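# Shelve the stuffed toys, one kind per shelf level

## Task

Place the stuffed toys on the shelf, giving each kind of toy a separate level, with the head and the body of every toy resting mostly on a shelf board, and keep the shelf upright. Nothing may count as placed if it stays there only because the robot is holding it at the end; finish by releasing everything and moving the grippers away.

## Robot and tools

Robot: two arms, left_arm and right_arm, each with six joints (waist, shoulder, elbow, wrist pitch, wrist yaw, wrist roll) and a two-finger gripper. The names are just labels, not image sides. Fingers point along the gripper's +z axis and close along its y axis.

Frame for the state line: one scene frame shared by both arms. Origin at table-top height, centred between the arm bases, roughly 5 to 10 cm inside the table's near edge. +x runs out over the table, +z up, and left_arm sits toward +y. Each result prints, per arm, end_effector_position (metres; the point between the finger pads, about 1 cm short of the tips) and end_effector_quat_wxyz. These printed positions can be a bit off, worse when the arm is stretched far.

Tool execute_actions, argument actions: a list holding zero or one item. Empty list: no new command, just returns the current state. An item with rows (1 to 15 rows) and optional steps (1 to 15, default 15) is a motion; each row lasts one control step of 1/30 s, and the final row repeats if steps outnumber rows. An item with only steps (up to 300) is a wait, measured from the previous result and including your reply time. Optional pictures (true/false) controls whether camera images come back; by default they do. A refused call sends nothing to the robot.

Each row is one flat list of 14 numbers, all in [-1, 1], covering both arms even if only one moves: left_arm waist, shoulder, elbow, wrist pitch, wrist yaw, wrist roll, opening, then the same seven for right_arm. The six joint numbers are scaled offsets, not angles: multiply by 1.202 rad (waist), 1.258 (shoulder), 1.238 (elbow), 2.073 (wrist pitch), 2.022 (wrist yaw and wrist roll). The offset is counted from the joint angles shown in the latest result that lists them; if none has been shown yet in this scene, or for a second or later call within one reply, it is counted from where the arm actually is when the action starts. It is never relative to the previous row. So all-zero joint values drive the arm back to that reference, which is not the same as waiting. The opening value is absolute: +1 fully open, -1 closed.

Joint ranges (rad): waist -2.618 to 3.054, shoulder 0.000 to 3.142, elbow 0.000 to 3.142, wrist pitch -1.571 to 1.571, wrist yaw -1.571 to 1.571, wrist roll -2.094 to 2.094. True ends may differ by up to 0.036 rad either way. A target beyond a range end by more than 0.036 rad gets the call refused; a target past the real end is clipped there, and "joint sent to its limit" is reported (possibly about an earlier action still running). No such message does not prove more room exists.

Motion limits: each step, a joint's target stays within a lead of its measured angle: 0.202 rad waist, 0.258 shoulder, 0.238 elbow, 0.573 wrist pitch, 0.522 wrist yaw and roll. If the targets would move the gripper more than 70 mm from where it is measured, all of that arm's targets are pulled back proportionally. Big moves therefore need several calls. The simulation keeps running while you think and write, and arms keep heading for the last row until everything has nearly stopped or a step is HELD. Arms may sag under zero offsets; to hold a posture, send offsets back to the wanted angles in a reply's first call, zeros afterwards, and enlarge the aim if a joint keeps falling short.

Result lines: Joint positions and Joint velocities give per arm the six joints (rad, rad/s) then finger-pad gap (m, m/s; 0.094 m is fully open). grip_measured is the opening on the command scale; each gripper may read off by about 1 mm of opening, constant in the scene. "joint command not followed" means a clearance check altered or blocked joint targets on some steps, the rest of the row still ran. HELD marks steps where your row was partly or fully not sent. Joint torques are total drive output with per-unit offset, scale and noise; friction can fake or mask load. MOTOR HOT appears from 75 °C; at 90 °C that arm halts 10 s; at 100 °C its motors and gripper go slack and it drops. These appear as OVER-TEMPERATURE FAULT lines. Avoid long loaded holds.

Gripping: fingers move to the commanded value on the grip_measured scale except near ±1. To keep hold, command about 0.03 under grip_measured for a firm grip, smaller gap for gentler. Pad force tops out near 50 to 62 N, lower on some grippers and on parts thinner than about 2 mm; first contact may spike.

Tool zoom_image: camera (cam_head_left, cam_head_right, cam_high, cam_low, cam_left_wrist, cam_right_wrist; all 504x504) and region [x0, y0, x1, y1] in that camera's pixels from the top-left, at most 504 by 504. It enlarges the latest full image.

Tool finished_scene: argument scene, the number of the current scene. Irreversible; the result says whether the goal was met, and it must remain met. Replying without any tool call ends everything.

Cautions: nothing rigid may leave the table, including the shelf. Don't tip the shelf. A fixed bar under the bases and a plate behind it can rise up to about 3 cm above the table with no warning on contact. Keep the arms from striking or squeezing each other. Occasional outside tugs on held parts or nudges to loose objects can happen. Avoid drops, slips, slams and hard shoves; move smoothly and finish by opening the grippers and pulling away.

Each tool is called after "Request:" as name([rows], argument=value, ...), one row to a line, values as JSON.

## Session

Request:
execute_actions(actions=[])

Scene clock: 0.00 s of 9600.00 s.
left_arm: end_effector_position=(+0.6139, +0.3434, +0.1123) grip_measured=+1.000 end_effector_quat_wxyz=(-0.187, +0.506, -0.580, +0.611) | right_arm: end_effector_position=(+0.2014, -0.2063, +0.1971) grip_measured=+1.000 end_effector_quat_wxyz=(+0.131, -0.621, +0.731, +0.250)
Joint positions: left_arm=[ 0.348  2.431  1.583  0.501  0.828 -1.74   0.094] | right_arm=[ 0.197  1.404  1.308 -1.487 -0.564 -1.229  0.094]
Joint velocities: left_arm=[-0.007 -0.002 -0.007 -0.037  0.022 -0.022  0.   ] | right_arm=[ 0.012 -0.002 -0.012 -0.051  0.022 -0.022  0.   ]
Joint torques (N m, as the arm reports them, + toward a larger angle): no reading

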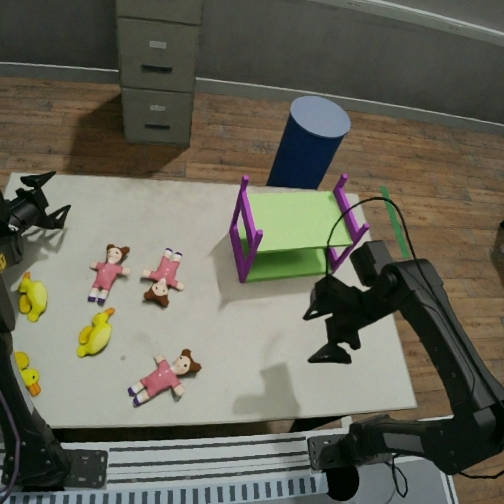

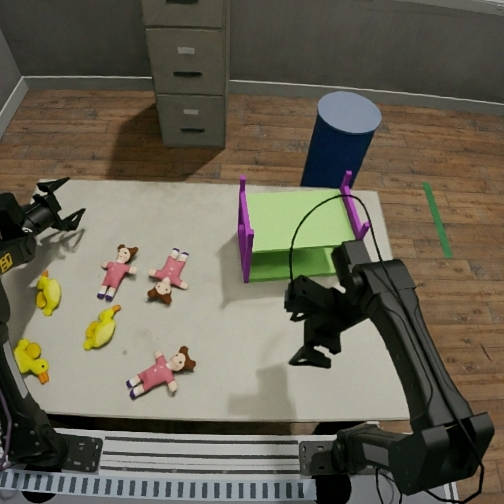

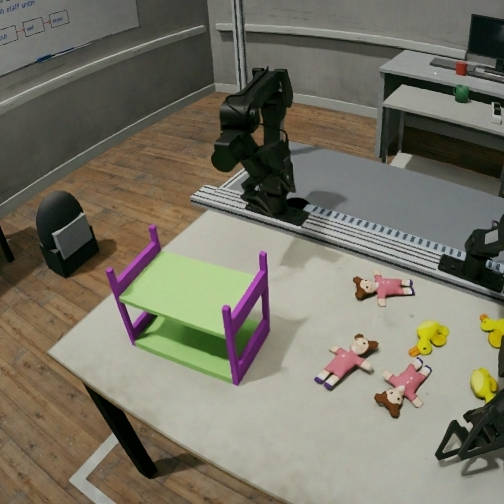

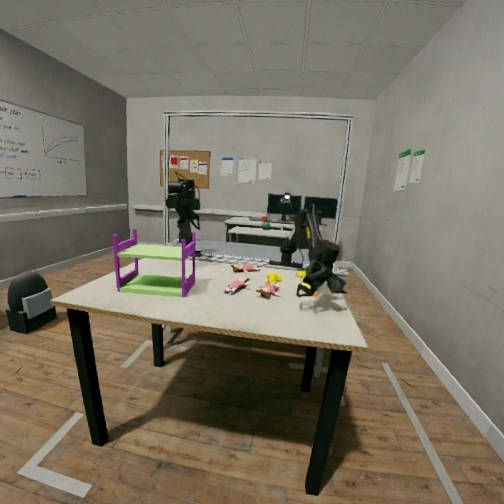

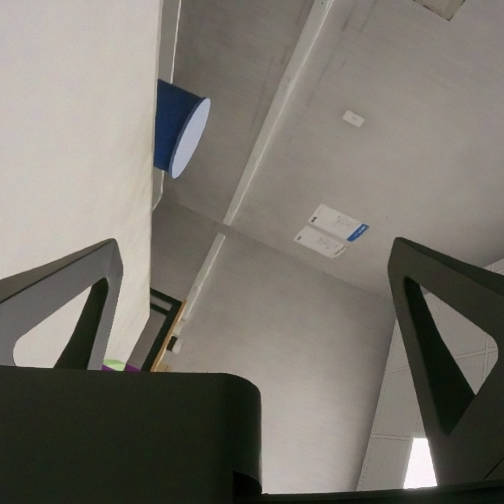

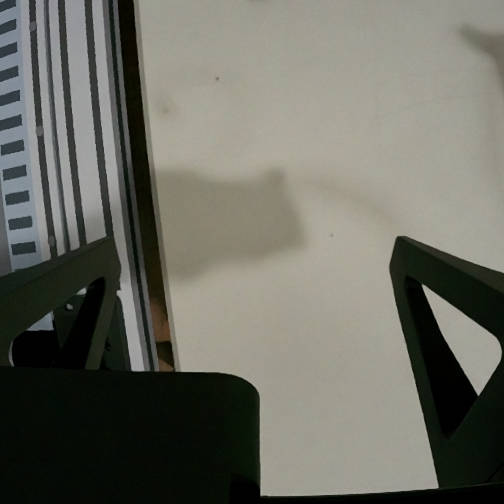

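Request:
execute_actions([
  {"rows": [[-0.005,-0.06,-0.01,-0.03,-0.04,0.08,0.8,0.08,0.04,0.03,0.02,0.03,0.01,0.8],[-0.01,-0.12,-0.02,-0.07,-0.08,0.16,0.7,0.16,0.08,0.06,0.04,0.06,0.02,0.7],[-0.015,-0.18,-0.03,-0.12,-0.12,0.24,0.6,0.24,0.12,0.09,0.06,0.09,0.03,0.6],[-0.02,-0.24,-0.04,-0.17,-0.16,0.32,0.6,0.32,0.16,0.12,0.08,0.12,0.04,0.5],[-0.025,-0.30,-0.05,-0.22,-0.20,0.40,0.6,0.40,0.20,0.15,0.10,0.15,0.05,0.5],[-0.03,-0.36,-0.06,-0.27,-0.24,0.48,0.6,0.48,0.24,0.18,0.12,0.18,0.06,0.5],[-0.035,-0.42,-0.07,-0.32,-0.28,0.56,0.6,0.56,0.28,0.21,0.14,0.21,0.07,0.5],[-0.04,-0.4875,-0.08,-0.37,-0.32,0.64,0.6,0.64,0.32,0.24,0.16,0.24,0.08,0.5],[-0.045,-0.4875,-0.09,-0.42,-0.36,0.72,0.6,0.72,0.36,0.27,0.18,0.27,0.09,0.5],[-0.048,-0.4875,-0.10,-0.47,-0.40,0.80,0.6,0.80,0.40,0.30,0.20,0.279,0.10,0.5],[-0.048,-0.4875,-0.11,-0.52,-0.4095,0.86,0.6,0.847,0.446,0.3075,0.22,0.279,0.118,0.5],[-0.048,-0.4875,-0.125,-0.57,-0.4095,0.86,0.6,0.847,0.446,0.3075,0.228,0.279,0.118,0.5],[-0.048,-0.4875,-0.125,-0.62,-0.4095,0.86,0.6,0.847,0.446,0.3075,0.228,0.279,0.118,0.5],[-0.048,-0.4875,-0.125,-0.67,-0.4095,0.86,0.6,0.847,0.446,0.3075,0.228,0.279,0.118,0.5],[-0.048,-0.4875,-0.125,-0.716,-0.4095,0.86,0.6,0.847,0.446,0.3075,0.228,0.279,0.118,0.5]], "steps": 15},
], pictures=false)

Request:
execute_actions([
  {"steps": 45},
])

Scene clock: 76.30 s of 9600.00 s.
left_arm: end_effector_position=(+0.5032, +0.3944, +0.2501) grip_measured=+0.601 end_effector_quat_wxyz=(+0.444, -0.359, +0.800, -0.184) | right_arm: end_effector_position=(+0.2107, +0.0166, +0.1023) grip_measured=+0.502 end_effector_quat_wxyz=(-0.085, +0.851, -0.516, -0.041)
Joint positions: left_arm=[ 0.304  1.767  1.492 -0.348  0.176 -0.667  0.075] | right_arm=[ 1.014  1.97   1.653 -1.084 -0.073 -1.043  0.071]
Joint velocities: left_arm=[ 0.017 -0.208  0.002 -1.429 -0.505  1.531 -0.002] | right_arm=[ 1.653  0.486  0.007  0.652  0.564  0.242 -0.001]
Joint torques (N m, as the arm reports them, + toward a larger angle): left_arm=[-0.58 -5.67  4.03  0.91  0.    0.08] | right_arm=[  1.96 -11.94   8.15   0.63  -0.19   0.01]
Steps of this call (steps 1 to 90: nothing new was sent; then 72.80 s passed at rest; steps 91 to 105: all 15 steps of this action). Readings (joint positions):
91: left_arm=[0.348 2.427 1.582 0.492 0.818 -1.719] | right_arm=[0.208 1.408 1.310 -1.486 -0.552 -1.226]
92: left_arm=[0.347 2.412 1.575 0.467 0.792 -1.672] | right_arm=[0.245 1.421 1.323 -1.483 -0.525 -1.220]
94: left_arm=[0.347 2.340 1.540 0.364 0.715 -1.524] | right_arm=[0.375 1.488 1.380 -1.456 -0.461 -1.201]
98: left_arm=[0.334 2.106 1.502 0.088 0.487 -1.179] | right_arm=[0.630 1.691 1.517 -1.325 -0.300 -1.148]
105: the state above

Scene clock: 77.80 s of 9600.00 s.
left_arm: end_effector_position=(+0.3665, +0.3854, +0.1075) grip_measured=+0.601 end_effector_quat_wxyz=(+0.116, -0.133, +0.984, -0.003) | right_arm: end_effector_position=(+0.1541, +0.0619, +0.0998) grip_measured=+0.502 end_effector_quat_wxyz=(-0.107, +0.885, -0.452, -0.019)
Joint positions: left_arm=[ 0.304  1.829  1.425 -0.976  0.007 -0.009  0.075] | right_arm=[ 1.211  1.993  1.665 -1.028 -0.004 -0.998  0.071]
Joint velocities: left_arm=[-0.007 -0.012 -0.012  0.066 -0.007 -0.022 -0.001] | right_arm=[ 0.002  0.002 -0.017 -0.037  0.007 -0.007 -0.   ]
Joint torques (N m, as the arm reports them, + toward a larger angle): left_arm=[ -1.18 -10.58   5.84   0.56  -0.09   0.08] | right_arm=[  0.4  -11.37   7.64   1.28   0.04   0.08]
Steps of this call (steps 1 to 45: the robot went on to your last target). Readings (joint positions):
1: left_arm=[0.304 1.764 1.492 -0.394 0.159 -0.616] | right_arm=[1.074 1.984 1.653 -1.066 -0.058 -1.035]
2: left_arm=[0.304 1.766 1.491 -0.445 0.144 -0.565] | right_arm=[1.132 1.991 1.653 -1.054 -0.048 -1.027]
4: left_arm=[0.304 1.777 1.481 -0.549 0.116 -0.455] | right_arm=[1.222 1.993 1.654 -1.040 -0.043 -1.017]
8: left_arm=[0.304 1.807 1.448 -0.772 0.058 -0.221] | right_arm=[1.252 1.993 1.665 -1.031 -0.036 -1.007]
45: the state above
All arms were judged still, so your last target was given up. Only a new action makes them travel on or press farther. Fingers that are still opening or closing keep moving.

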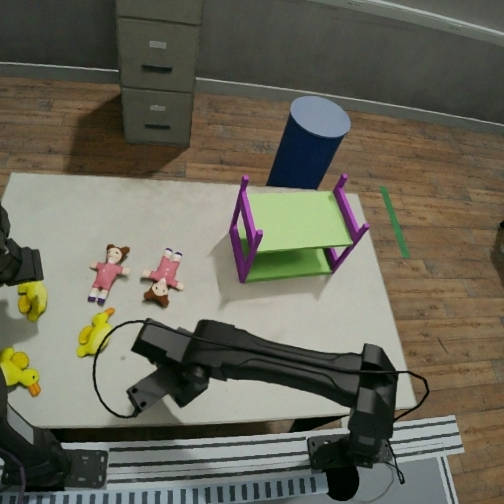

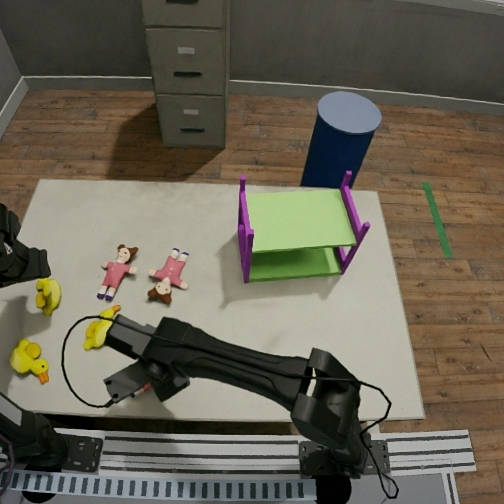

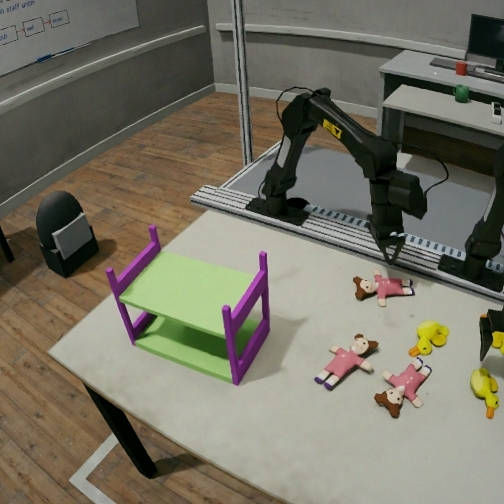

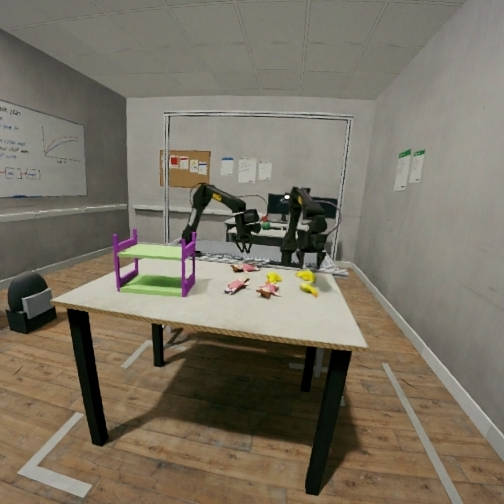

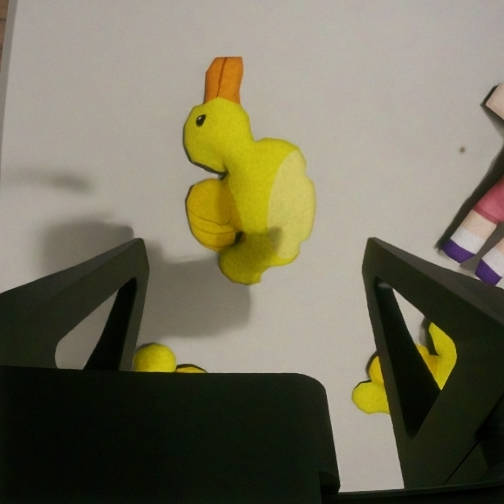

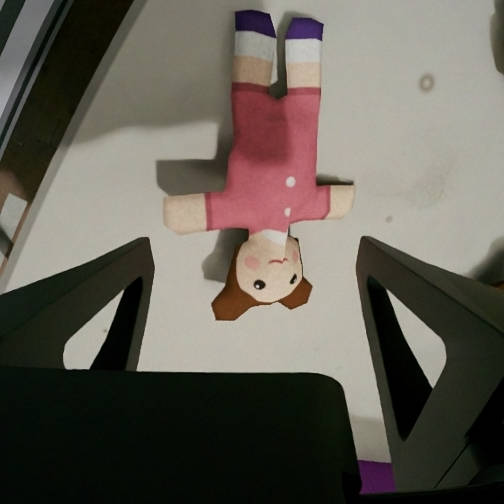

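Request:
execute_actions([
  {"rows": [[0,0.005,-0.013,0.011,0,0,0.9,0.005,0.01,0.0,0.012,0,0,0.7],[0,0.01,-0.026,0.022,0,0,0.9,0.01,0.02,0.0,0.024,0,0,0.7],[0,0.014,-0.039,0.033,0,0,0.9,0.01,0.03,0.0,0.036,0,0,0.7],[0,0.019,-0.052,0.044,0,0,0.9,0.01,0.04,-0.002,0.048,0,0,0.7],[0,0.023,-0.065,0.055,0,0,0.9,0.01,0.047,-0.008,0.058,0,0,0.7],[0,0.028,-0.078,0.066,0,0,0.9,0.01,0.053,-0.014,0.067,0,0,0.7],[0,0.032,-0.091,0.077,0,0,0.9,0.01,0.059,-0.02,0.076,0,0,0.7],[0,0.037,-0.104,0.088,0,0,0.9,0.01,0.065,-0.026,0.085,0,0,0.7],[0,0.041,-0.117,0.099,0,0,0.9,0.01,0.07,-0.032,0.094,0,0,0.7],[0,0.046,-0.13,0.11,0,0,0.9,0.01,0.075,-0.038,0.103,0,0,0.7],[0,0.05,-0.143,0.121,0,0,0.9,0.01,0.08,-0.044,0.112,0,0,0.7],[0,0.055,-0.156,0.132,0,0,0.9,0.01,0.085,-0.05,0.12,0,0,0.7],[0,0.06,-0.169,0.143,0,0,0.9,0.01,0.09,-0.056,0.127,0,0,0.7],[0,0.065,-0.182,0.155,0,0,0.9,0.01,0.095,-0.062,0.133,0,0,0.7],[0,0.069,-0.1955,0.166,0,0,0.9,0.01,0.1,-0.067,0.137,0,0,0.7]], "steps": 15},
], pictures=false)

Request:
execute_actions([
  {"steps": 20},
])

Scene clock: 115.20 s of 9600.00 s.
left_arm: end_effector_position=(+0.3542, +0.3799, +0.0315) grip_measured=+0.898 end_effector_quat_wxyz=(+0.087, -0.133, +0.987, -0.007) | right_arm: end_effector_position=(+0.1628, +0.0863, +0.0445) grip_measured=+0.698 end_effector_quat_wxyz=(-0.123, +0.883, -0.452, -0.021)
Joint positions: left_arm=[ 0.304  1.906  1.221 -0.754  0.007 -0.009  0.089] | right_arm=[ 1.211  2.103  1.599 -0.819 -0.004 -0.998  0.08 ]
Joint velocities: left_arm=[-0.012  0.168 -0.476  0.637  0.022  0.051  0.001] | right_arm=[ 0.002  0.183 -0.212  0.432  0.007 -0.007 -0.   ]
Joint torques (N m, as the arm reports them, + toward a larger angle): left_arm=[-0.12 -9.75  4.43  0.76 -0.03 -0.02] | right_arm=[ 1.03 -9.73  5.46  1.35  0.   -0.01]
Steps of this call (steps 1 to 90: nothing new was sent; then 33.90 s passed at rest; steps 91 to 105: all 15 steps of this action). Readings (joint positions):
91: left_arm=[0.304 1.829 1.425 -0.976 0.007 -0.009] | right_arm=[1.211 1.993 1.665 -1.028 -0.004 -0.998]
92: left_arm=[0.304 1.829 1.422 -0.973 0.007 -0.009] | right_arm=[1.211 1.994 1.665 -1.024 -0.004 -0.998]
94: left_arm=[0.304 1.830 1.406 -0.953 0.007 -0.009] | right_arm=[1.211 2.003 1.665 -1.004 -0.004 -0.998]
98: left_arm=[0.304 1.850 1.343 -0.891 0.007 -0.009] | right_arm=[1.211 2.043 1.657 -0.934 -0.004 -0.998]
105: the state above

Scene clock: 115.87 s of 9600.00 s.
left_arm: end_effector_position=(+0.3634, +0.3820, +0.0204) grip_measured=+0.898 end_effector_quat_wxyz=(+0.108, -0.133, +0.985, -0.004) | right_arm: end_effector_position=(+0.1657, +0.0942, +0.0362) grip_measured=+0.698 end_effector_quat_wxyz=(-0.136, +0.882, -0.451, -0.022)
Joint positions: left_arm=[ 0.304  1.923  1.187 -0.661  0.007 -0.009  0.089] | right_arm=[ 1.211  2.12   1.584 -0.759 -0.004 -0.998  0.08 ]
Joint velocities: left_arm=[-0.012 -0.007 -0.002 -0.037  0.007 -0.066  0.   ] | right_arm=[ 0.002 -0.002 -0.012 -0.022  0.007 -0.051 -0.   ]
Joint torques (N m, as the arm reports them, + toward a larger angle): left_arm=[ -0.05 -10.47   4.86   0.86  -0.02   0.01] | right_arm=[  1.01 -10.31   5.62   1.39   0.    -0.01]
Steps of this call (steps 1 to 20: the robot went on to your last target). Readings (joint positions):
1: left_arm=[0.304 1.911 1.207 -0.736 0.007 -0.009] | right_arm=[1.211 2.109 1.593 -0.807 -0.004 -0.998]
2: left_arm=[0.304 1.916 1.197 -0.724 0.007 -0.009] | right_arm=[1.211 2.114 1.588 -0.799 -0.004 -0.998]
4: left_arm=[0.304 1.922 1.188 -0.707 0.007 -0.009] | right_arm=[1.211 2.120 1.584 -0.787 -0.004 -0.998]
8: left_arm=[0.304 1.923 1.187 -0.678 0.007 -0.009] | right_arm=[1.211 2.120 1.584 -0.770 -0.004 -0.998]
20: the state above

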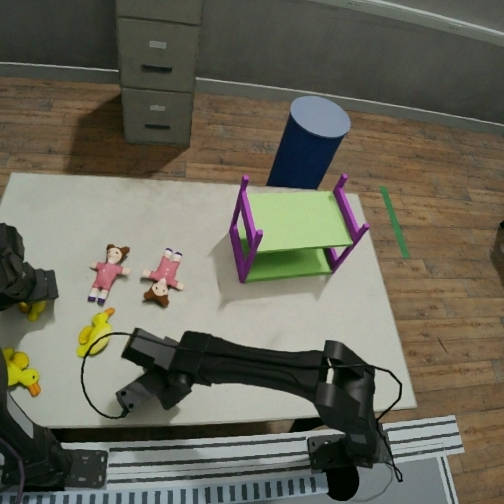

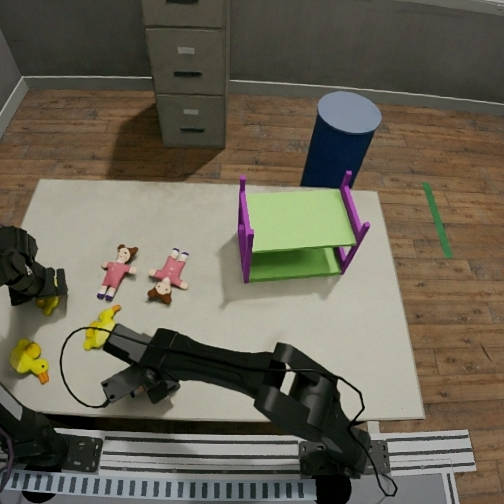

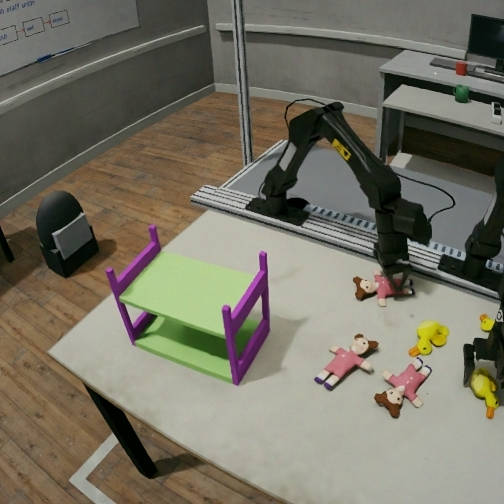

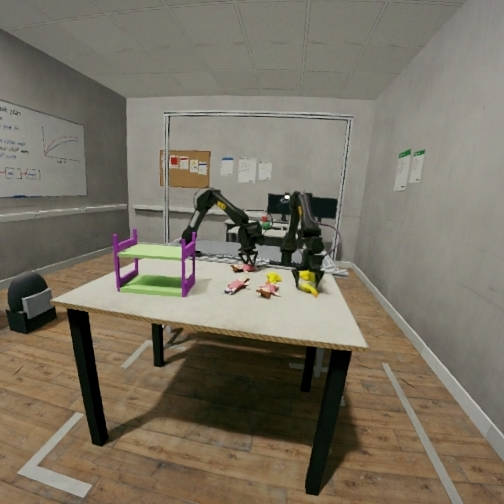

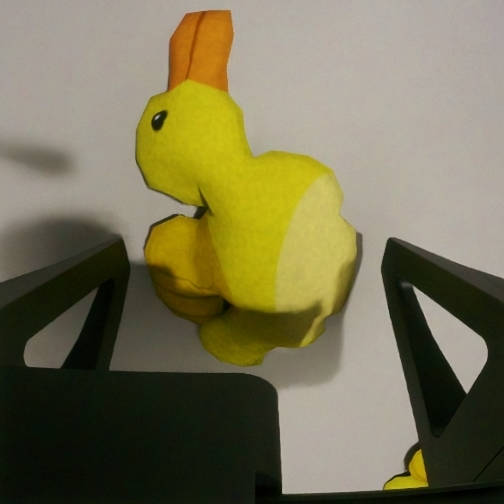

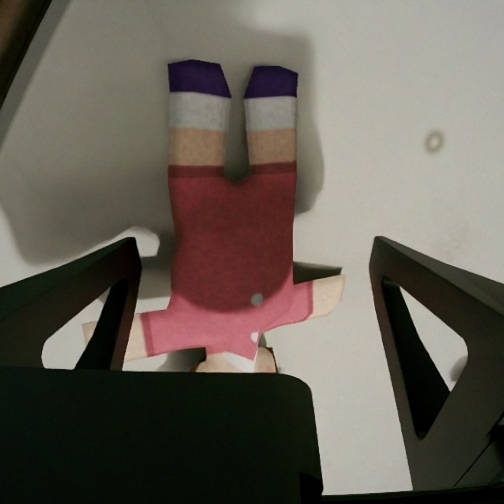

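Request:
execute_actions([
  {"rows": [[0,-0.005,0,0.01,0,0,0.6,0,0.006,-0.004,0.005,0,0,0.7],[0,-0.005,0,0.01,0,0,0.3,0,0.012,-0.008,0.005,0,0,0.7],[0,-0.005,0,0.01,0,0,0.0,0,0.018,-0.012,0.005,0,0,0.7],[0,-0.005,0,0.01,0,0,-0.3,0,0.022,-0.016,0.005,0,0,0.7],[0,-0.005,0,0.01,0,0,-0.6,0,0.022,-0.016,0.005,0,0,0.7],[0,-0.005,0,0.01,0,0,-0.8,0,0.022,-0.016,0.005,0,0,0.7],[0,-0.005,0,0.01,0,0,-1,0,0.022,-0.016,0.005,0,0,0.7],[0,-0.005,0,0.01,0,0,-1,0,0.022,-0.016,0.005,0,0,0.7],[0,-0.005,0,0.01,0,0,-1,0,0.022,-0.016,0.005,0,0,0.7],[0,-0.005,0,0.01,0,0,-1,0,0.022,-0.016,0.005,0,0,0.7],[0,-0.005,0,0.01,0,0,-1,0,0.022,-0.016,0.005,0,0,0.7],[0,-0.005,0,0.01,0,0,-1,0,0.022,-0.016,0.005,0,0,0.7]], "steps": 15},
])

Scene clock: 125.40 s of 9600.00 s.
left_arm: end_effector_position=(+0.3636, +0.3824, +0.0204) grip_measured=-0.962 end_effector_quat_wxyz=(+0.108, -0.133, +0.985, -0.003) | right_arm: end_effector_position=(+0.1631, +0.0879, +0.0211) grip_measured=+0.698 end_effector_quat_wxyz=(-0.118, +0.884, -0.452, -0.021)
Joint positions: left_arm=[ 0.304  1.923  1.187 -0.659  0.005 -0.009  0.002] | right_arm=[ 1.211  2.144  1.568 -0.757 -0.004 -0.998  0.08 ]
Joint velocities: left_arm=[-0.002 -0.007  0.007 -0.051  0.037 -0.037 -0.   ] | right_arm=[-0.012 -0.012  0.012  0.007 -0.007  0.037  0.   ]
Joint torques (N m, as the arm reports them, + toward a larger angle): left_arm=[ -0.03 -10.49   5.16   0.76   0.01   0.  ] | right_arm=[ 0.05 -9.95  5.3   1.28  0.01 -0.01]
Steps of this call (steps 1 to 15: the robot went on to your last target; steps 16 to 90: nothing new was sent; then 6.03 s passed at rest; steps 91 to 105: all 15 steps of this action). Readings (joint positions):
91: left_arm=[0.304 1.923 1.187 -0.660 0.007 -0.009] | right_arm=[1.211 2.120 1.584 -0.759 -0.004 -0.998]
92: left_arm=[0.304 1.923 1.187 -0.660 0.007 -0.009] | right_arm=[1.211 2.120 1.584 -0.759 -0.004 -0.998]
94: left_arm=[0.304 1.923 1.187 -0.660 0.007 -0.009] | right_arm=[1.211 2.122 1.581 -0.757 -0.004 -0.998]
98: left_arm=[0.304 1.923 1.187 -0.660 0.005 -0.009] | right_arm=[1.211 2.135 1.572 -0.757 -0.004 -0.998]
105: the state above

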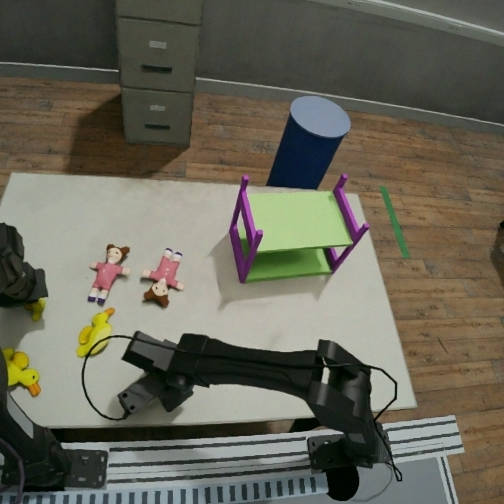

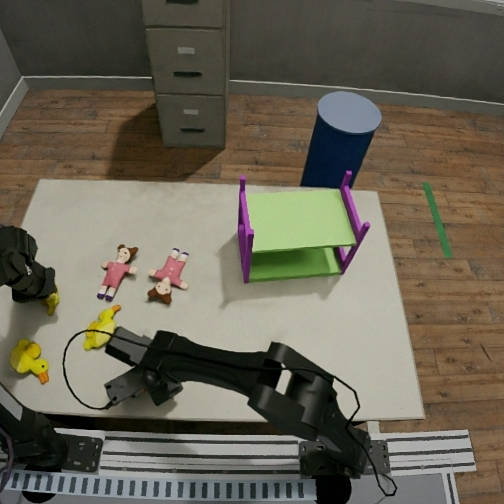

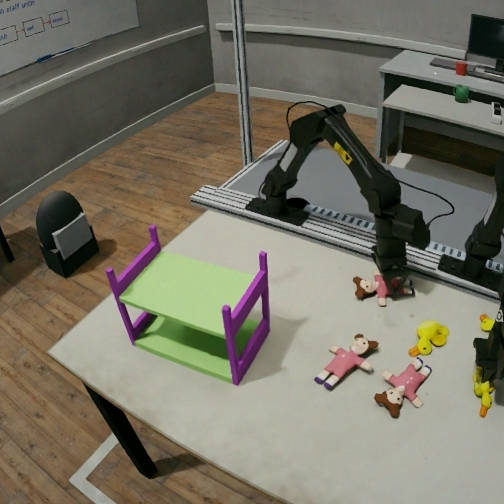

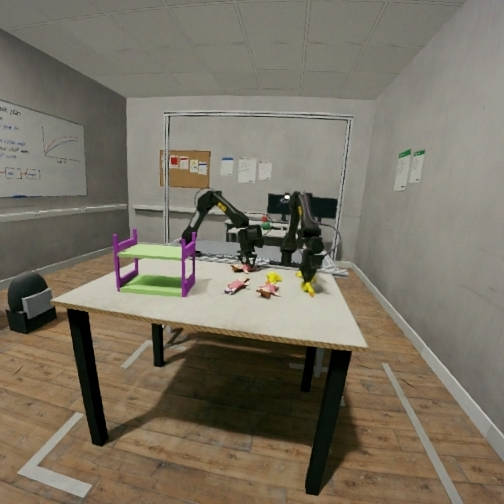

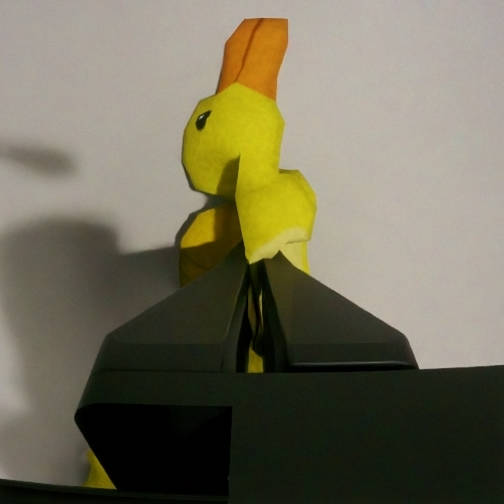

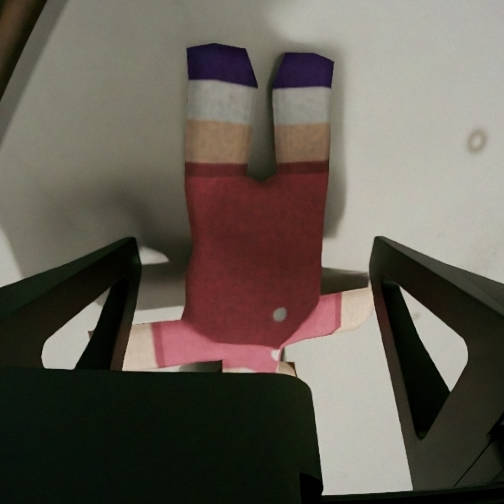

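Request:
execute_actions([
  {"rows": [[0,-0.015,0.03,-0.01,0,0,-1,0,0,0,0.005,0,0,0.4],[0,-0.02,0.045,-0.02,0,0,-1,0,0,0,0.005,0,0,0.1],[0,-0.026,0.06,-0.03,0,0,-1,0,0,0,0.005,0,0,-0.2],[0,-0.032,0.075,-0.04,0,0,-1,0,0,0,0.005,0,0,-0.5],[0,-0.038,0.09,-0.05,0,0,-1,0,0,0,0.005,0,0,-0.75],[0,-0.044,0.105,-0.06,0,0,-1,0,0,0,0.005,0,0,-1],[0,-0.05,0.12,-0.072,0,0,-1,0,0,0,0.005,0,0,-1],[0,-0.056,0.135,-0.084,0,0,-1,0,0,0,0.005,0,0,-1],[0,-0.062,0.15,-0.096,0,0,-1,0,0,0,0.005,0,0,-1],[0,-0.068,0.165,-0.108,0,0,-1,0,0,0,0.005,0,0,-1],[0,-0.074,0.18,-0.12,0,0,-1,0,0,0,0.005,0,0,-1],[0,-0.08,0.195,-0.132,0,0,-1,0,0,0,0.005,0,0,-1],[0,-0.085,0.207,-0.144,0,0,-1,0,0,0,0.005,0,0,-1],[0,-0.09,0.2165,-0.153,0,0,-1,0,0,0,0.005,0,0,-1]], "steps": 15},
], pictures=false)

Request:
execute_actions([
  {"steps": 12},
], pictures=false)

Scene clock: 133.40 s of 9600.00 s.
left_arm: end_effector_position=(+0.3814, +0.3896, +0.1037) grip_measured=-0.962 end_effector_quat_wxyz=(+0.144, -0.133, +0.981, +0.002) | right_arm: end_effector_position=(+0.1634, +0.0879, +0.0211) grip_measured=-0.951 end_effector_quat_wxyz=(-0.118, +0.884, -0.452, -0.020)
Joint positions: left_arm=[ 0.304  1.839  1.408 -0.892  0.005 -0.009  0.002] | right_arm=[ 1.211  2.144  1.568 -0.757 -0.002 -0.998  0.002]
Joint velocities: left_arm=[ 0.002 -0.286  0.359 -0.447 -0.007  0.037 -0.001] | right_arm=[ 0.012 -0.017  0.002 -0.11  -0.066 -0.051 -0.   ]
Joint torques (N m, as the arm reports them, + toward a larger angle): left_arm=[  0.02 -10.91   7.85   0.56  -0.02  -0.02] | right_arm=[  0.06 -10.34   5.64   1.29  -0.01   0.  ]
Steps of this call (steps 1 to 15: the robot went on to your last target; steps 16 to 90: nothing new was sent; then 4.50 s passed at rest; steps 91 to 105: all 15 steps of this action). Readings (joint positions):
91: left_arm=[0.304 1.923 1.187 -0.660 0.005 -0.009] | right_arm=[1.211 2.144 1.568 -0.757 -0.004 -0.998]
92: left_arm=[0.304 1.923 1.190 -0.664 0.005 -0.009] | right_arm=[1.211 2.144 1.568 -0.757 -0.004 -0.998]
94: left_arm=[0.304 1.923 1.207 -0.690 0.005 -0.009] | right_arm=[1.211 2.144 1.568 -0.757 -0.004 -0.998]
98: left_arm=[0.304 1.907 1.274 -0.756 0.005 -0.009] | right_arm=[1.211 2.144 1.568 -0.757 -0.002 -0.998]
105: the state above

Scene clock: 133.80 s of 9600.00 s.
left_arm: end_effector_position=(+0.3689, +0.3866, +0.1121) grip_measured=-0.962 end_effector_quat_wxyz=(+0.125, -0.133, +0.983, -0.001) | right_arm: end_effector_position=(+0.1634, +0.0879, +0.0211) grip_measured=-0.951 end_effector_quat_wxyz=(-0.118, +0.884, -0.452, -0.020)
Joint positions: left_arm=[ 0.304  1.819  1.427 -0.968  0.005 -0.009  0.002] | right_arm=[ 1.211  2.144  1.568 -0.757 -0.002 -0.998  0.002]
Joint velocities: left_arm=[-0.007  0.007  0.007 -0.081  0.051 -0.051 -0.   ] | right_arm=[-0.002  0.007  0.007 -0.007 -0.022  0.007  0.001]
Joint torques (N m, as the arm reports them, + toward a larger angle): left_arm=[ -0.03 -10.16   8.04   0.6   -0.02   0.  ] | right_arm=[  0.05 -10.27   5.64   1.28  -0.01  -0.01]
Steps of this call (steps 1 to 12: the robot went on to your last target). Readings (joint positions):
1: left_arm=[0.304 1.831 1.417 -0.904 0.005 -0.009] | right_arm=[1.211 2.144 1.568 -0.757 -0.002 -0.998]
2: left_arm=[0.304 1.824 1.424 -0.914 0.005 -0.009] | right_arm=[1.211 2.144 1.568 -0.757 -0.002 -0.998]
4: left_arm=[0.304 1.819 1.427 -0.930 0.005 -0.009] | right_arm=[1.211 2.144 1.568 -0.757 -0.002 -0.998]
8: left_arm=[0.304 1.819 1.427 -0.958 0.005 -0.009] | right_arm=[1.211 2.144 1.568 -0.757 -0.002 -0.998]
12: the state above

Request:
execute_actions([
  {"rows": [[-0.01,-0.01,0.02,0,0,-0.05,-1,0,-0.03,0.03,-0.015,0,0,-1],[-0.02,-0.01,0.02,0,0,-0.10,-1,0,-0.06,0.055,-0.03,0,0,-1],[-0.03,-0.01,0.02,0,0,-0.15,-1,0,-0.09,0.08,-0.045,0,0.02,-1],[-0.04,-0.01,0.02,0,0,-0.20,-1,0,-0.12,0.105,-0.06,0,0.05,-1],[-0.05,-0.01,0.02,0,0,-0.25,-1,-0.02,-0.15,0.13,-0.08,0,0.08,-1],[-0.06,-0.01,0.02,0,0,-0.30,-1,-0.05,-0.18,0.155,-0.10,0,0.11,-1],[-0.07,-0.01,0.02,0,0,-0.35,-1,-0.09,-0.21,0.18,-0.12,0,0.14,-1],[-0.08,-0.01,0.02,0,0,-0.40,-1,-0.14,-0.24,0.205,-0.14,0,0.17,-1],[-0.09,-0.01,0.02,0,0,-0.45,-1,-0.19,-0.27,0.23,-0.16,0,0.20,-1],[-0.10,-0.01,0.02,0,0,-0.50,-1,-0.24,-0.30,0.255,-0.18,0,0.23,-1],[-0.11,-0.01,0.02,0,0,-0.55,-1,-0.29,-0.33,0.28,-0.20,0,0.26,-1],[-0.12,-0.01,0.02,0,0,-0.60,-1,-0.34,-0.36,0.305,-0.22,0,0.29,-1],[-0.13,-0.01,0.02,0,0,-0.65,-1,-0.39,-0.385,0.33,-0.238,0,0.32,-1],[-0.14,-0.01,0.02,0,0,-0.70,-1,-0.44,-0.4086,0.357,-0.238,0,0.35,-1],[-0.15,-0.01,0.02,0,0,-0.73,-1,-0.99,-0.4086,0.357,-0.238,0,0.5035,-1]], "steps": 15},
], pictures=false)

Request:
execute_actions([
  {"steps": 40},
])

Scene clock: 164.37 s of 9600.00 s.
left_arm: end_effector_position=(+0.3782, +0.3301, +0.1132) grip_measured=-0.962 end_effector_quat_wxyz=(+0.103, -0.563, +0.817, -0.070) | right_arm: end_effector_position=(+0.2509, +0.0606, +0.1968) grip_measured=-0.951 end_effector_quat_wxyz=(-0.249, +0.732, -0.632, -0.046)
Joint positions: left_arm=[ 0.155  1.819  1.427 -0.973  0.004 -1.096  0.002] | right_arm=[ 1.021  1.895  1.816 -0.981 -0.003 -0.708  0.002]
Joint velocities: left_arm=[-0.349  0.022 -0.007  0.007 -0.022 -2.615 -0.002] | right_arm=[-0.769 -0.589  0.589 -0.535 -0.066  1.018 -0.   ]
Joint torques (N m, as the arm reports them, + toward a larger angle): left_arm=[ -0.95 -10.74   7.62   0.7    0.02   0.04] | right_arm=[ -0.2  -11.92   7.94   1.42   0.03   0.05]
Steps of this call (steps 1 to 30: the robot went on to your last target; steps 31 to 90: nothing new was sent; then 27.07 s passed at rest; steps 91 to 105: all 15 steps of this action). Readings (joint positions):
91: left_arm=[0.304 1.819 1.427 -0.973 0.005 -0.022] | right_arm=[1.211 2.144 1.570 -0.759 -0.002 -0.998]
92: left_arm=[0.303 1.819 1.427 -0.973 0.005 -0.052] | right_arm=[1.211 2.142 1.577 -0.770 -0.002 -0.998]
94: left_arm=[0.295 1.819 1.427 -0.973 0.004 -0.153] | right_arm=[1.211 2.127 1.602 -0.806 -0.002 -0.982]
98: left_arm=[0.248 1.819 1.427 -0.973 0.004 -0.451] | right_arm=[1.189 2.047 1.671 -0.866 -0.003 -0.905]
105: the state above

Scene clock: 165.70 s of 9600.00 s.
left_arm: end_effector_position=(+0.3792, +0.3191, +0.1134) grip_measured=-0.962 end_effector_quat_wxyz=(-0.086, +0.698, -0.705, +0.090) | right_arm: end_effector_position=(+0.4088, -0.3418, +0.3198) grip_measured=-0.951 end_effector_quat_wxyz=(+0.316, +0.007, +0.949, +0.002)
Joint positions: left_arm=[ 0.128  1.819  1.427 -0.973  0.006 -1.479  0.002] | right_arm=[ 0.015  1.66   1.989 -1.245  0.009  0.014  0.002]
Joint velocities: left_arm=[-0.027 -0.007  0.002 -0.051  0.051 -0.066  0.001] | right_arm=[-0.002 -0.002 -0.012 -0.037  0.007  0.066 -0.001]
Joint torques (N m, as the arm reports them, + toward a larger angle): left_arm=[ -0.37 -10.66   7.58   0.7   -0.04  -0.06] | right_arm=[ 0.49 -8.39  7.14  1.85 -0.1   0.05]
Steps of this call (steps 1 to 40: the robot went on to your last target). Readings (joint positions):
1: left_arm=[0.145 1.819 1.427 -0.973 0.004 -1.173] | right_arm=[0.994 1.873 1.836 -0.995 -0.003 -0.672]
2: left_arm=[0.137 1.819 1.427 -0.973 0.005 -1.235] | right_arm=[0.966 1.851 1.854 -1.010 -0.003 -0.633]
4: left_arm=[0.128 1.819 1.427 -0.973 0.006 -1.323] | right_arm=[0.905 1.806 1.887 -1.042 -0.003 -0.547]
8: left_arm=[0.128 1.819 1.427 -0.973 0.006 -1.416] | right_arm=[0.747 1.725 1.945 -1.106 -0.004 -0.339]
40: the state above

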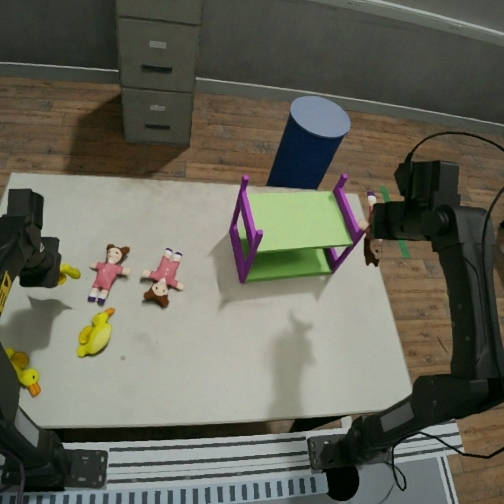

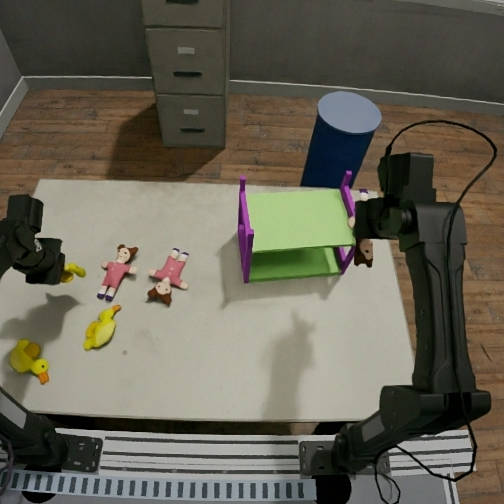

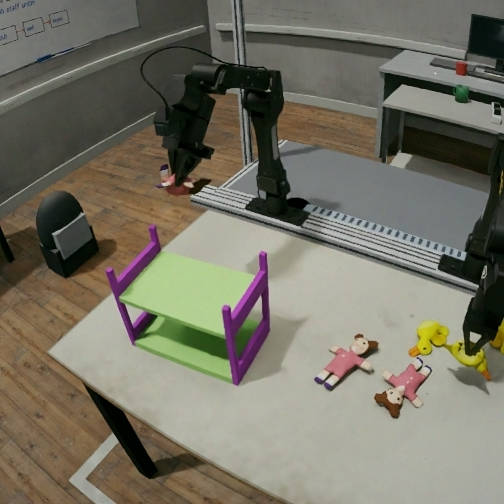

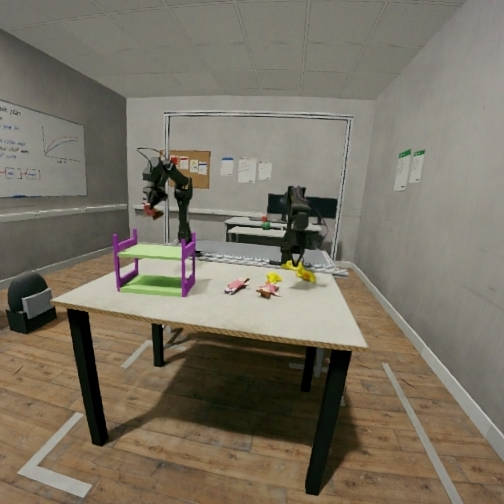

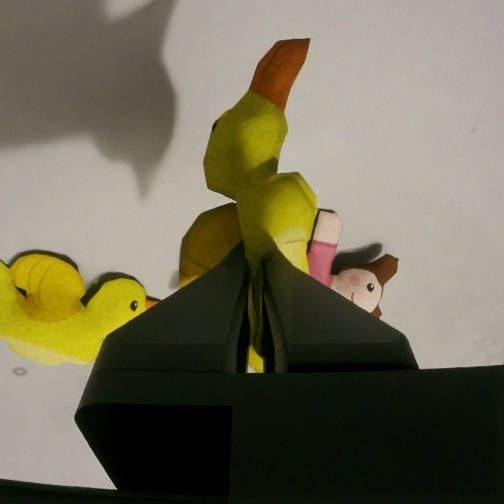

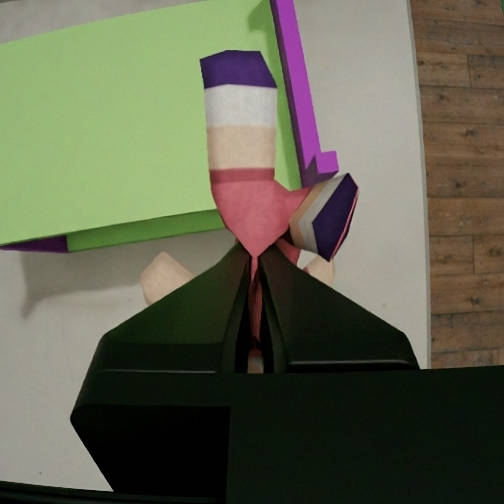

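Request:
execute_actions([
  {"rows": [[-0.045,0.02,0.04,-0.003,0,0,-1,0.003,0.02,0.02,0.007,0,-0.003,-1],[-0.09,0.04,0.07,-0.006,0,0,-1,0.006,0.04,0.03,0.014,0,-0.006,-1],[-0.135,0.06,0.10,-0.009,0,0,-1,0.009,0.06,0.04,0.021,0,-0.009,-1],[-0.18,0.08,0.13,-0.012,0,0,-1,0.012,0.08,0.05,0.028,0,-0.012,-1],[-0.225,0.10,0.16,-0.015,0,0,-1,0.015,0.10,0.06,0.035,0,-0.015,-1],[-0.27,0.12,0.19,-0.018,0,0,-1,0.018,0.12,0.07,0.042,0,-0.018,-1],[-0.315,0.14,0.22,-0.021,0,0,-1,0.021,0.14,0.08,0.05,0,-0.021,-1],[-0.36,0.16,0.25,-0.024,0,0,-1,0.024,0.16,0.09,0.058,0,-0.024,-1],[-0.405,0.18,0.28,-0.027,0,0,-1,0.027,0.18,0.10,0.066,0,-0.027,-1],[-0.45,0.20,0.31,-0.03,0,0,-1,0.03,0.20,0.11,0.074,0,-0.03,-1],[-0.495,0.225,0.34,-0.033,0,0,-1,0.033,0.225,0.12,0.082,0,-0.033,-1],[-0.54,0.25,0.37,-0.036,0,0,-1,0.036,0.25,0.13,0.09,0,-0.035,-1],[-0.585,0.275,0.40,-0.039,0,0,-1,0.0375,0.275,0.14,0.098,0,-0.035,-1],[-0.63,0.295,0.425,-0.039,0,0,-1,0.0375,0.295,0.15,0.104,0,-0.035,-1],[-0.676,0.309,0.442,-0.039,0,0,-1,0.0375,0.306,0.156,0.108,0,-0.035,-1]], "steps": 15},
], pictures=false)

Request:
execute_actions([
  {"steps": 30},
])

Scene clock: 192.53 s of 9600.00 s.
left_arm: end_effector_position=(+0.4111, +0.0469, +0.1136) grip_measured=-0.962 end_effector_quat_wxyz=(+0.087, -0.451, +0.878, -0.131) | right_arm: end_effector_position=(+0.5085, -0.3222, +0.2439) grip_measured=-0.951 end_effector_quat_wxyz=(+0.293, -0.036, +0.955, -0.001)
Joint positions: left_arm=[-0.481  2.142  1.847 -1.007  0.    -1.479  0.002] | right_arm=[ 0.052  2.006  2.138 -1.095  0.009 -0.04   0.002]
Joint velocities: left_arm=[-1.336  0.73   0.886  0.007 -0.051 -0.007  0.001] | right_arm=[ 0.032  0.808  0.237  0.447 -0.022 -0.066 -0.001]
Joint torques (N m, as the arm reports them, + toward a larger angle): left_arm=[ -1.58 -13.07   7.81   0.45   0.03  -0.03] | right_arm=[  0.38 -10.31   8.15   1.92   0.01  -0.08]
Steps of this call (steps 1 to 15: the robot went on to your last target; steps 16 to 90: nothing new was sent; then 23.33 s passed at rest; steps 91 to 105: all 15 steps of this action). Readings (joint positions):
91: left_arm=[0.125 1.821 1.428 -0.973 0.005 -1.479] | right_arm=[0.015 1.661 1.989 -1.245 0.009 0.015]
92: left_arm=[0.113 1.829 1.437 -0.980 0.002 -1.479] | right_arm=[0.015 1.665 1.992 -1.246 0.009 0.014]
94: left_arm=[0.056 1.866 1.486 -0.995 -0.005 -1.479] | right_arm=[0.016 1.691 2.013 -1.242 0.009 0.009]
98: left_arm=[-0.136 1.962 1.607 -0.997 -0.004 -1.479] | right_arm=[0.027 1.791 2.062 -1.198 0.009 -0.008]
105: the state above

Scene clock: 193.53 s of 9600.00 s.
left_arm: end_effector_position=(+0.3590, -0.0399, +0.0993) grip_measured=-0.962 end_effector_quat_wxyz=(+0.061, -0.360, +0.923, -0.124) | right_arm: end_effector_position=(+0.5288, -0.3198, +0.2231) grip_measured=-0.951 end_effector_quat_wxyz=(+0.293, -0.043, +0.955, -0.002)
Joint positions: left_arm=[-0.683  2.222  1.929 -1.045  0.018 -1.479  0.002] | right_arm=[ 0.055  2.076  2.156 -1.044  0.009 -0.051  0.002]
Joint velocities: left_arm=[ 0.012 -0.007  0.012 -0.007 -0.007  0.007  0.   ] | right_arm=[-0.012  0.002  0.017  0.051  0.007  0.022 -0.001]
Joint torques (N m, as the arm reports them, + toward a larger angle): left_arm=[ -0.31 -14.42   9.38   0.64  -0.14   0.  ] | right_arm=[  0.51 -12.47   8.05   2.07   0.01  -0.08]
Steps of this call (steps 1 to 30: the robot went on to your last target). Readings (joint positions):
1: left_arm=[-0.530 2.165 1.873 -1.007 0.001 -1.479] | right_arm=[0.054 2.031 2.143 -1.081 0.009 -0.042]
2: left_arm=[-0.578 2.184 1.894 -1.009 0.002 -1.479] | right_arm=[0.054 2.050 2.144 -1.070 0.009 -0.044]
4: left_arm=[-0.665 2.212 1.922 -1.010 0.008 -1.479] | right_arm=[0.055 2.072 2.144 -1.064 0.009 -0.046]
8: left_arm=[-0.742 2.222 1.929 -1.026 0.028 -1.479] | right_arm=[0.055 2.076 2.150 -1.058 0.009 -0.049]
30: the state above
All arms were judged still, so your last target was given up. Only a new action makes them travel on or press farther. Fingers that are still opening or closing keep moving.

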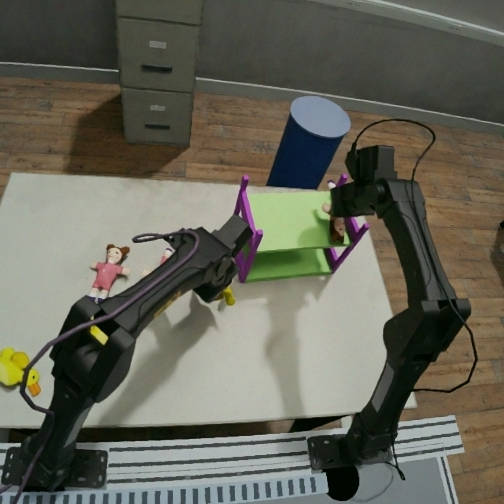

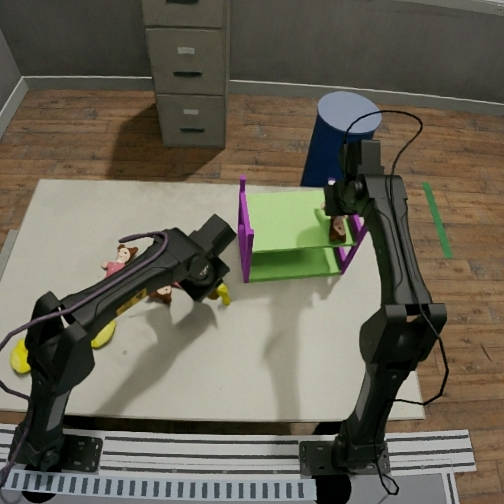

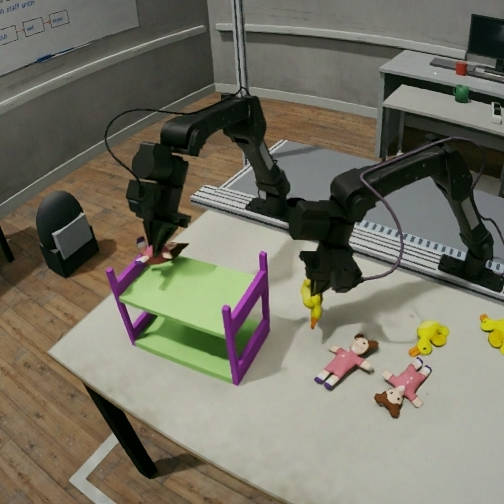

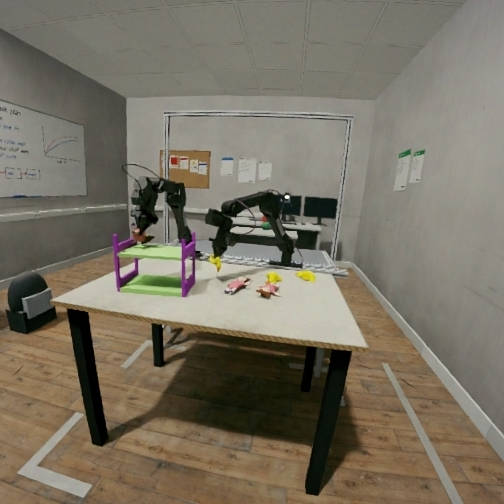

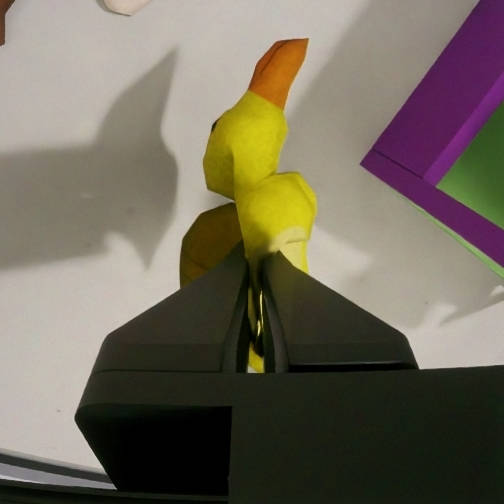

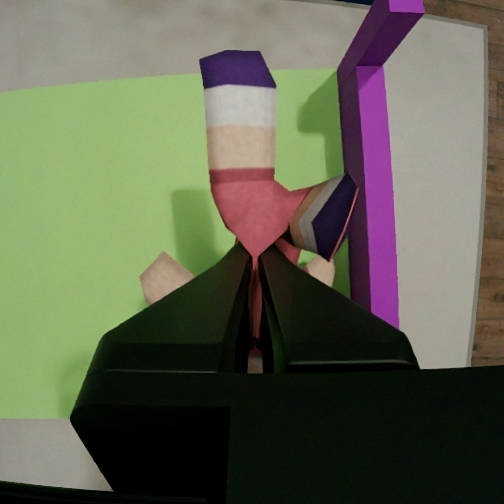

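Request:
execute_actions([
  {"rows": [[0.006,-0.02,-0.018,0.009,0,-0.013,-1,0.008,0.0,0.02,0.01,0,0,-1],[0.006,-0.025,-0.036,0.018,0,-0.013,-1,0.016,0.004,0.025,0.012,0,0,-1],[0.006,-0.03,-0.054,0.027,0,-0.013,-1,0.025,0.008,0.03,0.012,0,0,-1],[0.006,-0.035,-0.072,0.036,0,-0.013,-1,0.025,0.012,0.03,0.012,0,0,-1],[0.006,-0.04,-0.09,0.045,0,-0.013,-1,0.025,0.016,0.03,0.012,0,0,-1],[0.006,-0.045,-0.108,0.054,0,-0.013,-1,0.025,0.02,0.03,0.012,0,0,-1],[0.006,-0.0487,-0.126,0.063,0,-0.013,-1,0.025,0.022,0.03,0.012,0,0,-1],[0.006,-0.0487,-0.144,0.072,0,-0.013,-1,0.025,0.022,0.03,0.012,0,0,-1],[0.006,-0.0487,-0.162,0.081,0,-0.013,-1,0.025,0.022,0.03,0.012,0,0,-1],[0.006,-0.0487,-0.18,0.09,0,-0.013,-1,0.025,0.022,0.03,0.012,0,0,-1],[0.006,-0.0487,-0.198,0.099,0,-0.013,-1,0.025,0.022,0.03,0.012,0,0,-1],[0.006,-0.0487,-0.216,0.108,0,-0.013,-1,0.025,0.022,0.03,0.012,0,0,-1],[0.006,-0.0487,-0.234,0.117,0,-0.013,-1,0.025,0.022,0.03,0.012,0,0,-1],[0.006,-0.0487,-0.252,0.126,0,-0.013,-1,0.025,0.022,0.03,0.012,0,0,-1],[0.006,-0.0487,-0.271,0.133,0,-0.013,-1,0.025,0.022,0.03,0.012,0,0,-1]], "steps": 15},
], pictures=false)

Request:
execute_actions([
  {"steps": 20},
], pictures=false)

Scene clock: 211.07 s of 9600.00 s.
left_arm: end_effector_position=(+0.3349, -0.0170, +0.0376) grip_measured=-0.962 end_effector_quat_wxyz=(+0.045, -0.371, +0.923, -0.092) | right_arm: end_effector_position=(+0.5335, -0.3052, +0.2140) grip_measured=-0.951 end_effector_quat_wxyz=(+0.288, -0.056, +0.956, +0.002)
Joint positions: left_arm=[-0.683  2.187  1.643 -0.866  0.018 -1.498  0.002] | right_arm=[ 0.081  2.104  2.167 -1.038  0.009 -0.051  0.002]
Joint velocities: left_arm=[ 0.002  0.002 -0.662  0.505  0.022  0.022  0.   ] | right_arm=[ 0.002 -0.007  0.012 -0.022 -0.037  0.051 -0.   ]
Joint torques (N m, as the arm reports them, + toward a larger angle): left_arm=[  0.64 -14.94   4.79   0.78  -0.03  -0.12] | right_arm=[  0.3  -10.34   8.01   2.02   0.01  -0.01]
Steps of this call (steps 1 to 90: nothing new was sent; then 14.03 s passed at rest; steps 91 to 105: all 15 steps of this action). Readings (joint positions):
91: left_arm=[-0.683 2.222 1.929 -1.045 0.018 -1.482] | right_arm=[0.055 2.076 2.156 -1.044 0.009 -0.051]
92: left_arm=[-0.683 2.221 1.924 -1.041 0.018 -1.485] | right_arm=[0.055 2.076 2.156 -1.044 0.009 -0.051]
94: left_arm=[-0.683 2.210 1.893 -1.023 0.018 -1.490] | right_arm=[0.061 2.079 2.160 -1.044 0.009 -0.051]
98: left_arm=[-0.683 2.191 1.803 -0.978 0.018 -1.495] | right_arm=[0.078 2.090 2.167 -1.039 0.009 -0.051]
105: the state above

Scene clock: 211.73 s of 9600.00 s.
left_arm: end_effector_position=(+0.3371, -0.0191, +0.0283) grip_measured=-0.962 end_effector_quat_wxyz=(+0.049, -0.370, +0.922, -0.104) | right_arm: end_effector_position=(+0.5335, -0.3052, +0.2140) grip_measured=-0.951 end_effector_quat_wxyz=(+0.288, -0.056, +0.956, +0.002)
Joint positions: left_arm=[-0.683  2.187  1.599 -0.797  0.02  -1.499  0.002] | right_arm=[ 0.081  2.104  2.167 -1.038  0.009 -0.051  0.002]
Joint velocities: left_arm=[-0.002  0.012 -0.007 -0.051  0.007  0.022  0.001] | right_arm=[-0.017 -0.007 -0.022 -0.066  0.037 -0.11   0.001]
Joint torques (N m, as the arm reports them, + toward a larger angle): left_arm=[  0.6  -15.08   4.84   0.89  -0.01  -0.08] | right_arm=[  0.33 -10.38   8.01   2.02   0.01  -0.01]
Steps of this call (steps 1 to 20: the robot went on to your last target). Readings (joint positions):
1: left_arm=[-0.683 2.187 1.623 -0.852 0.019 -1.498] | right_arm=[0.081 2.104 2.167 -1.038 0.009 -0.051]
2: left_arm=[-0.683 2.187 1.610 -0.843 0.020 -1.498] | right_arm=[0.081 2.104 2.167 -1.038 0.009 -0.051]
4: left_arm=[-0.683 2.187 1.599 -0.832 0.020 -1.498] | right_arm=[0.081 2.104 2.167 -1.038 0.009 -0.051]
8: left_arm=[-0.683 2.187 1.599 -0.807 0.020 -1.498] | right_arm=[0.081 2.104 2.167 -1.038 0.009 -0.051]
20: the state above


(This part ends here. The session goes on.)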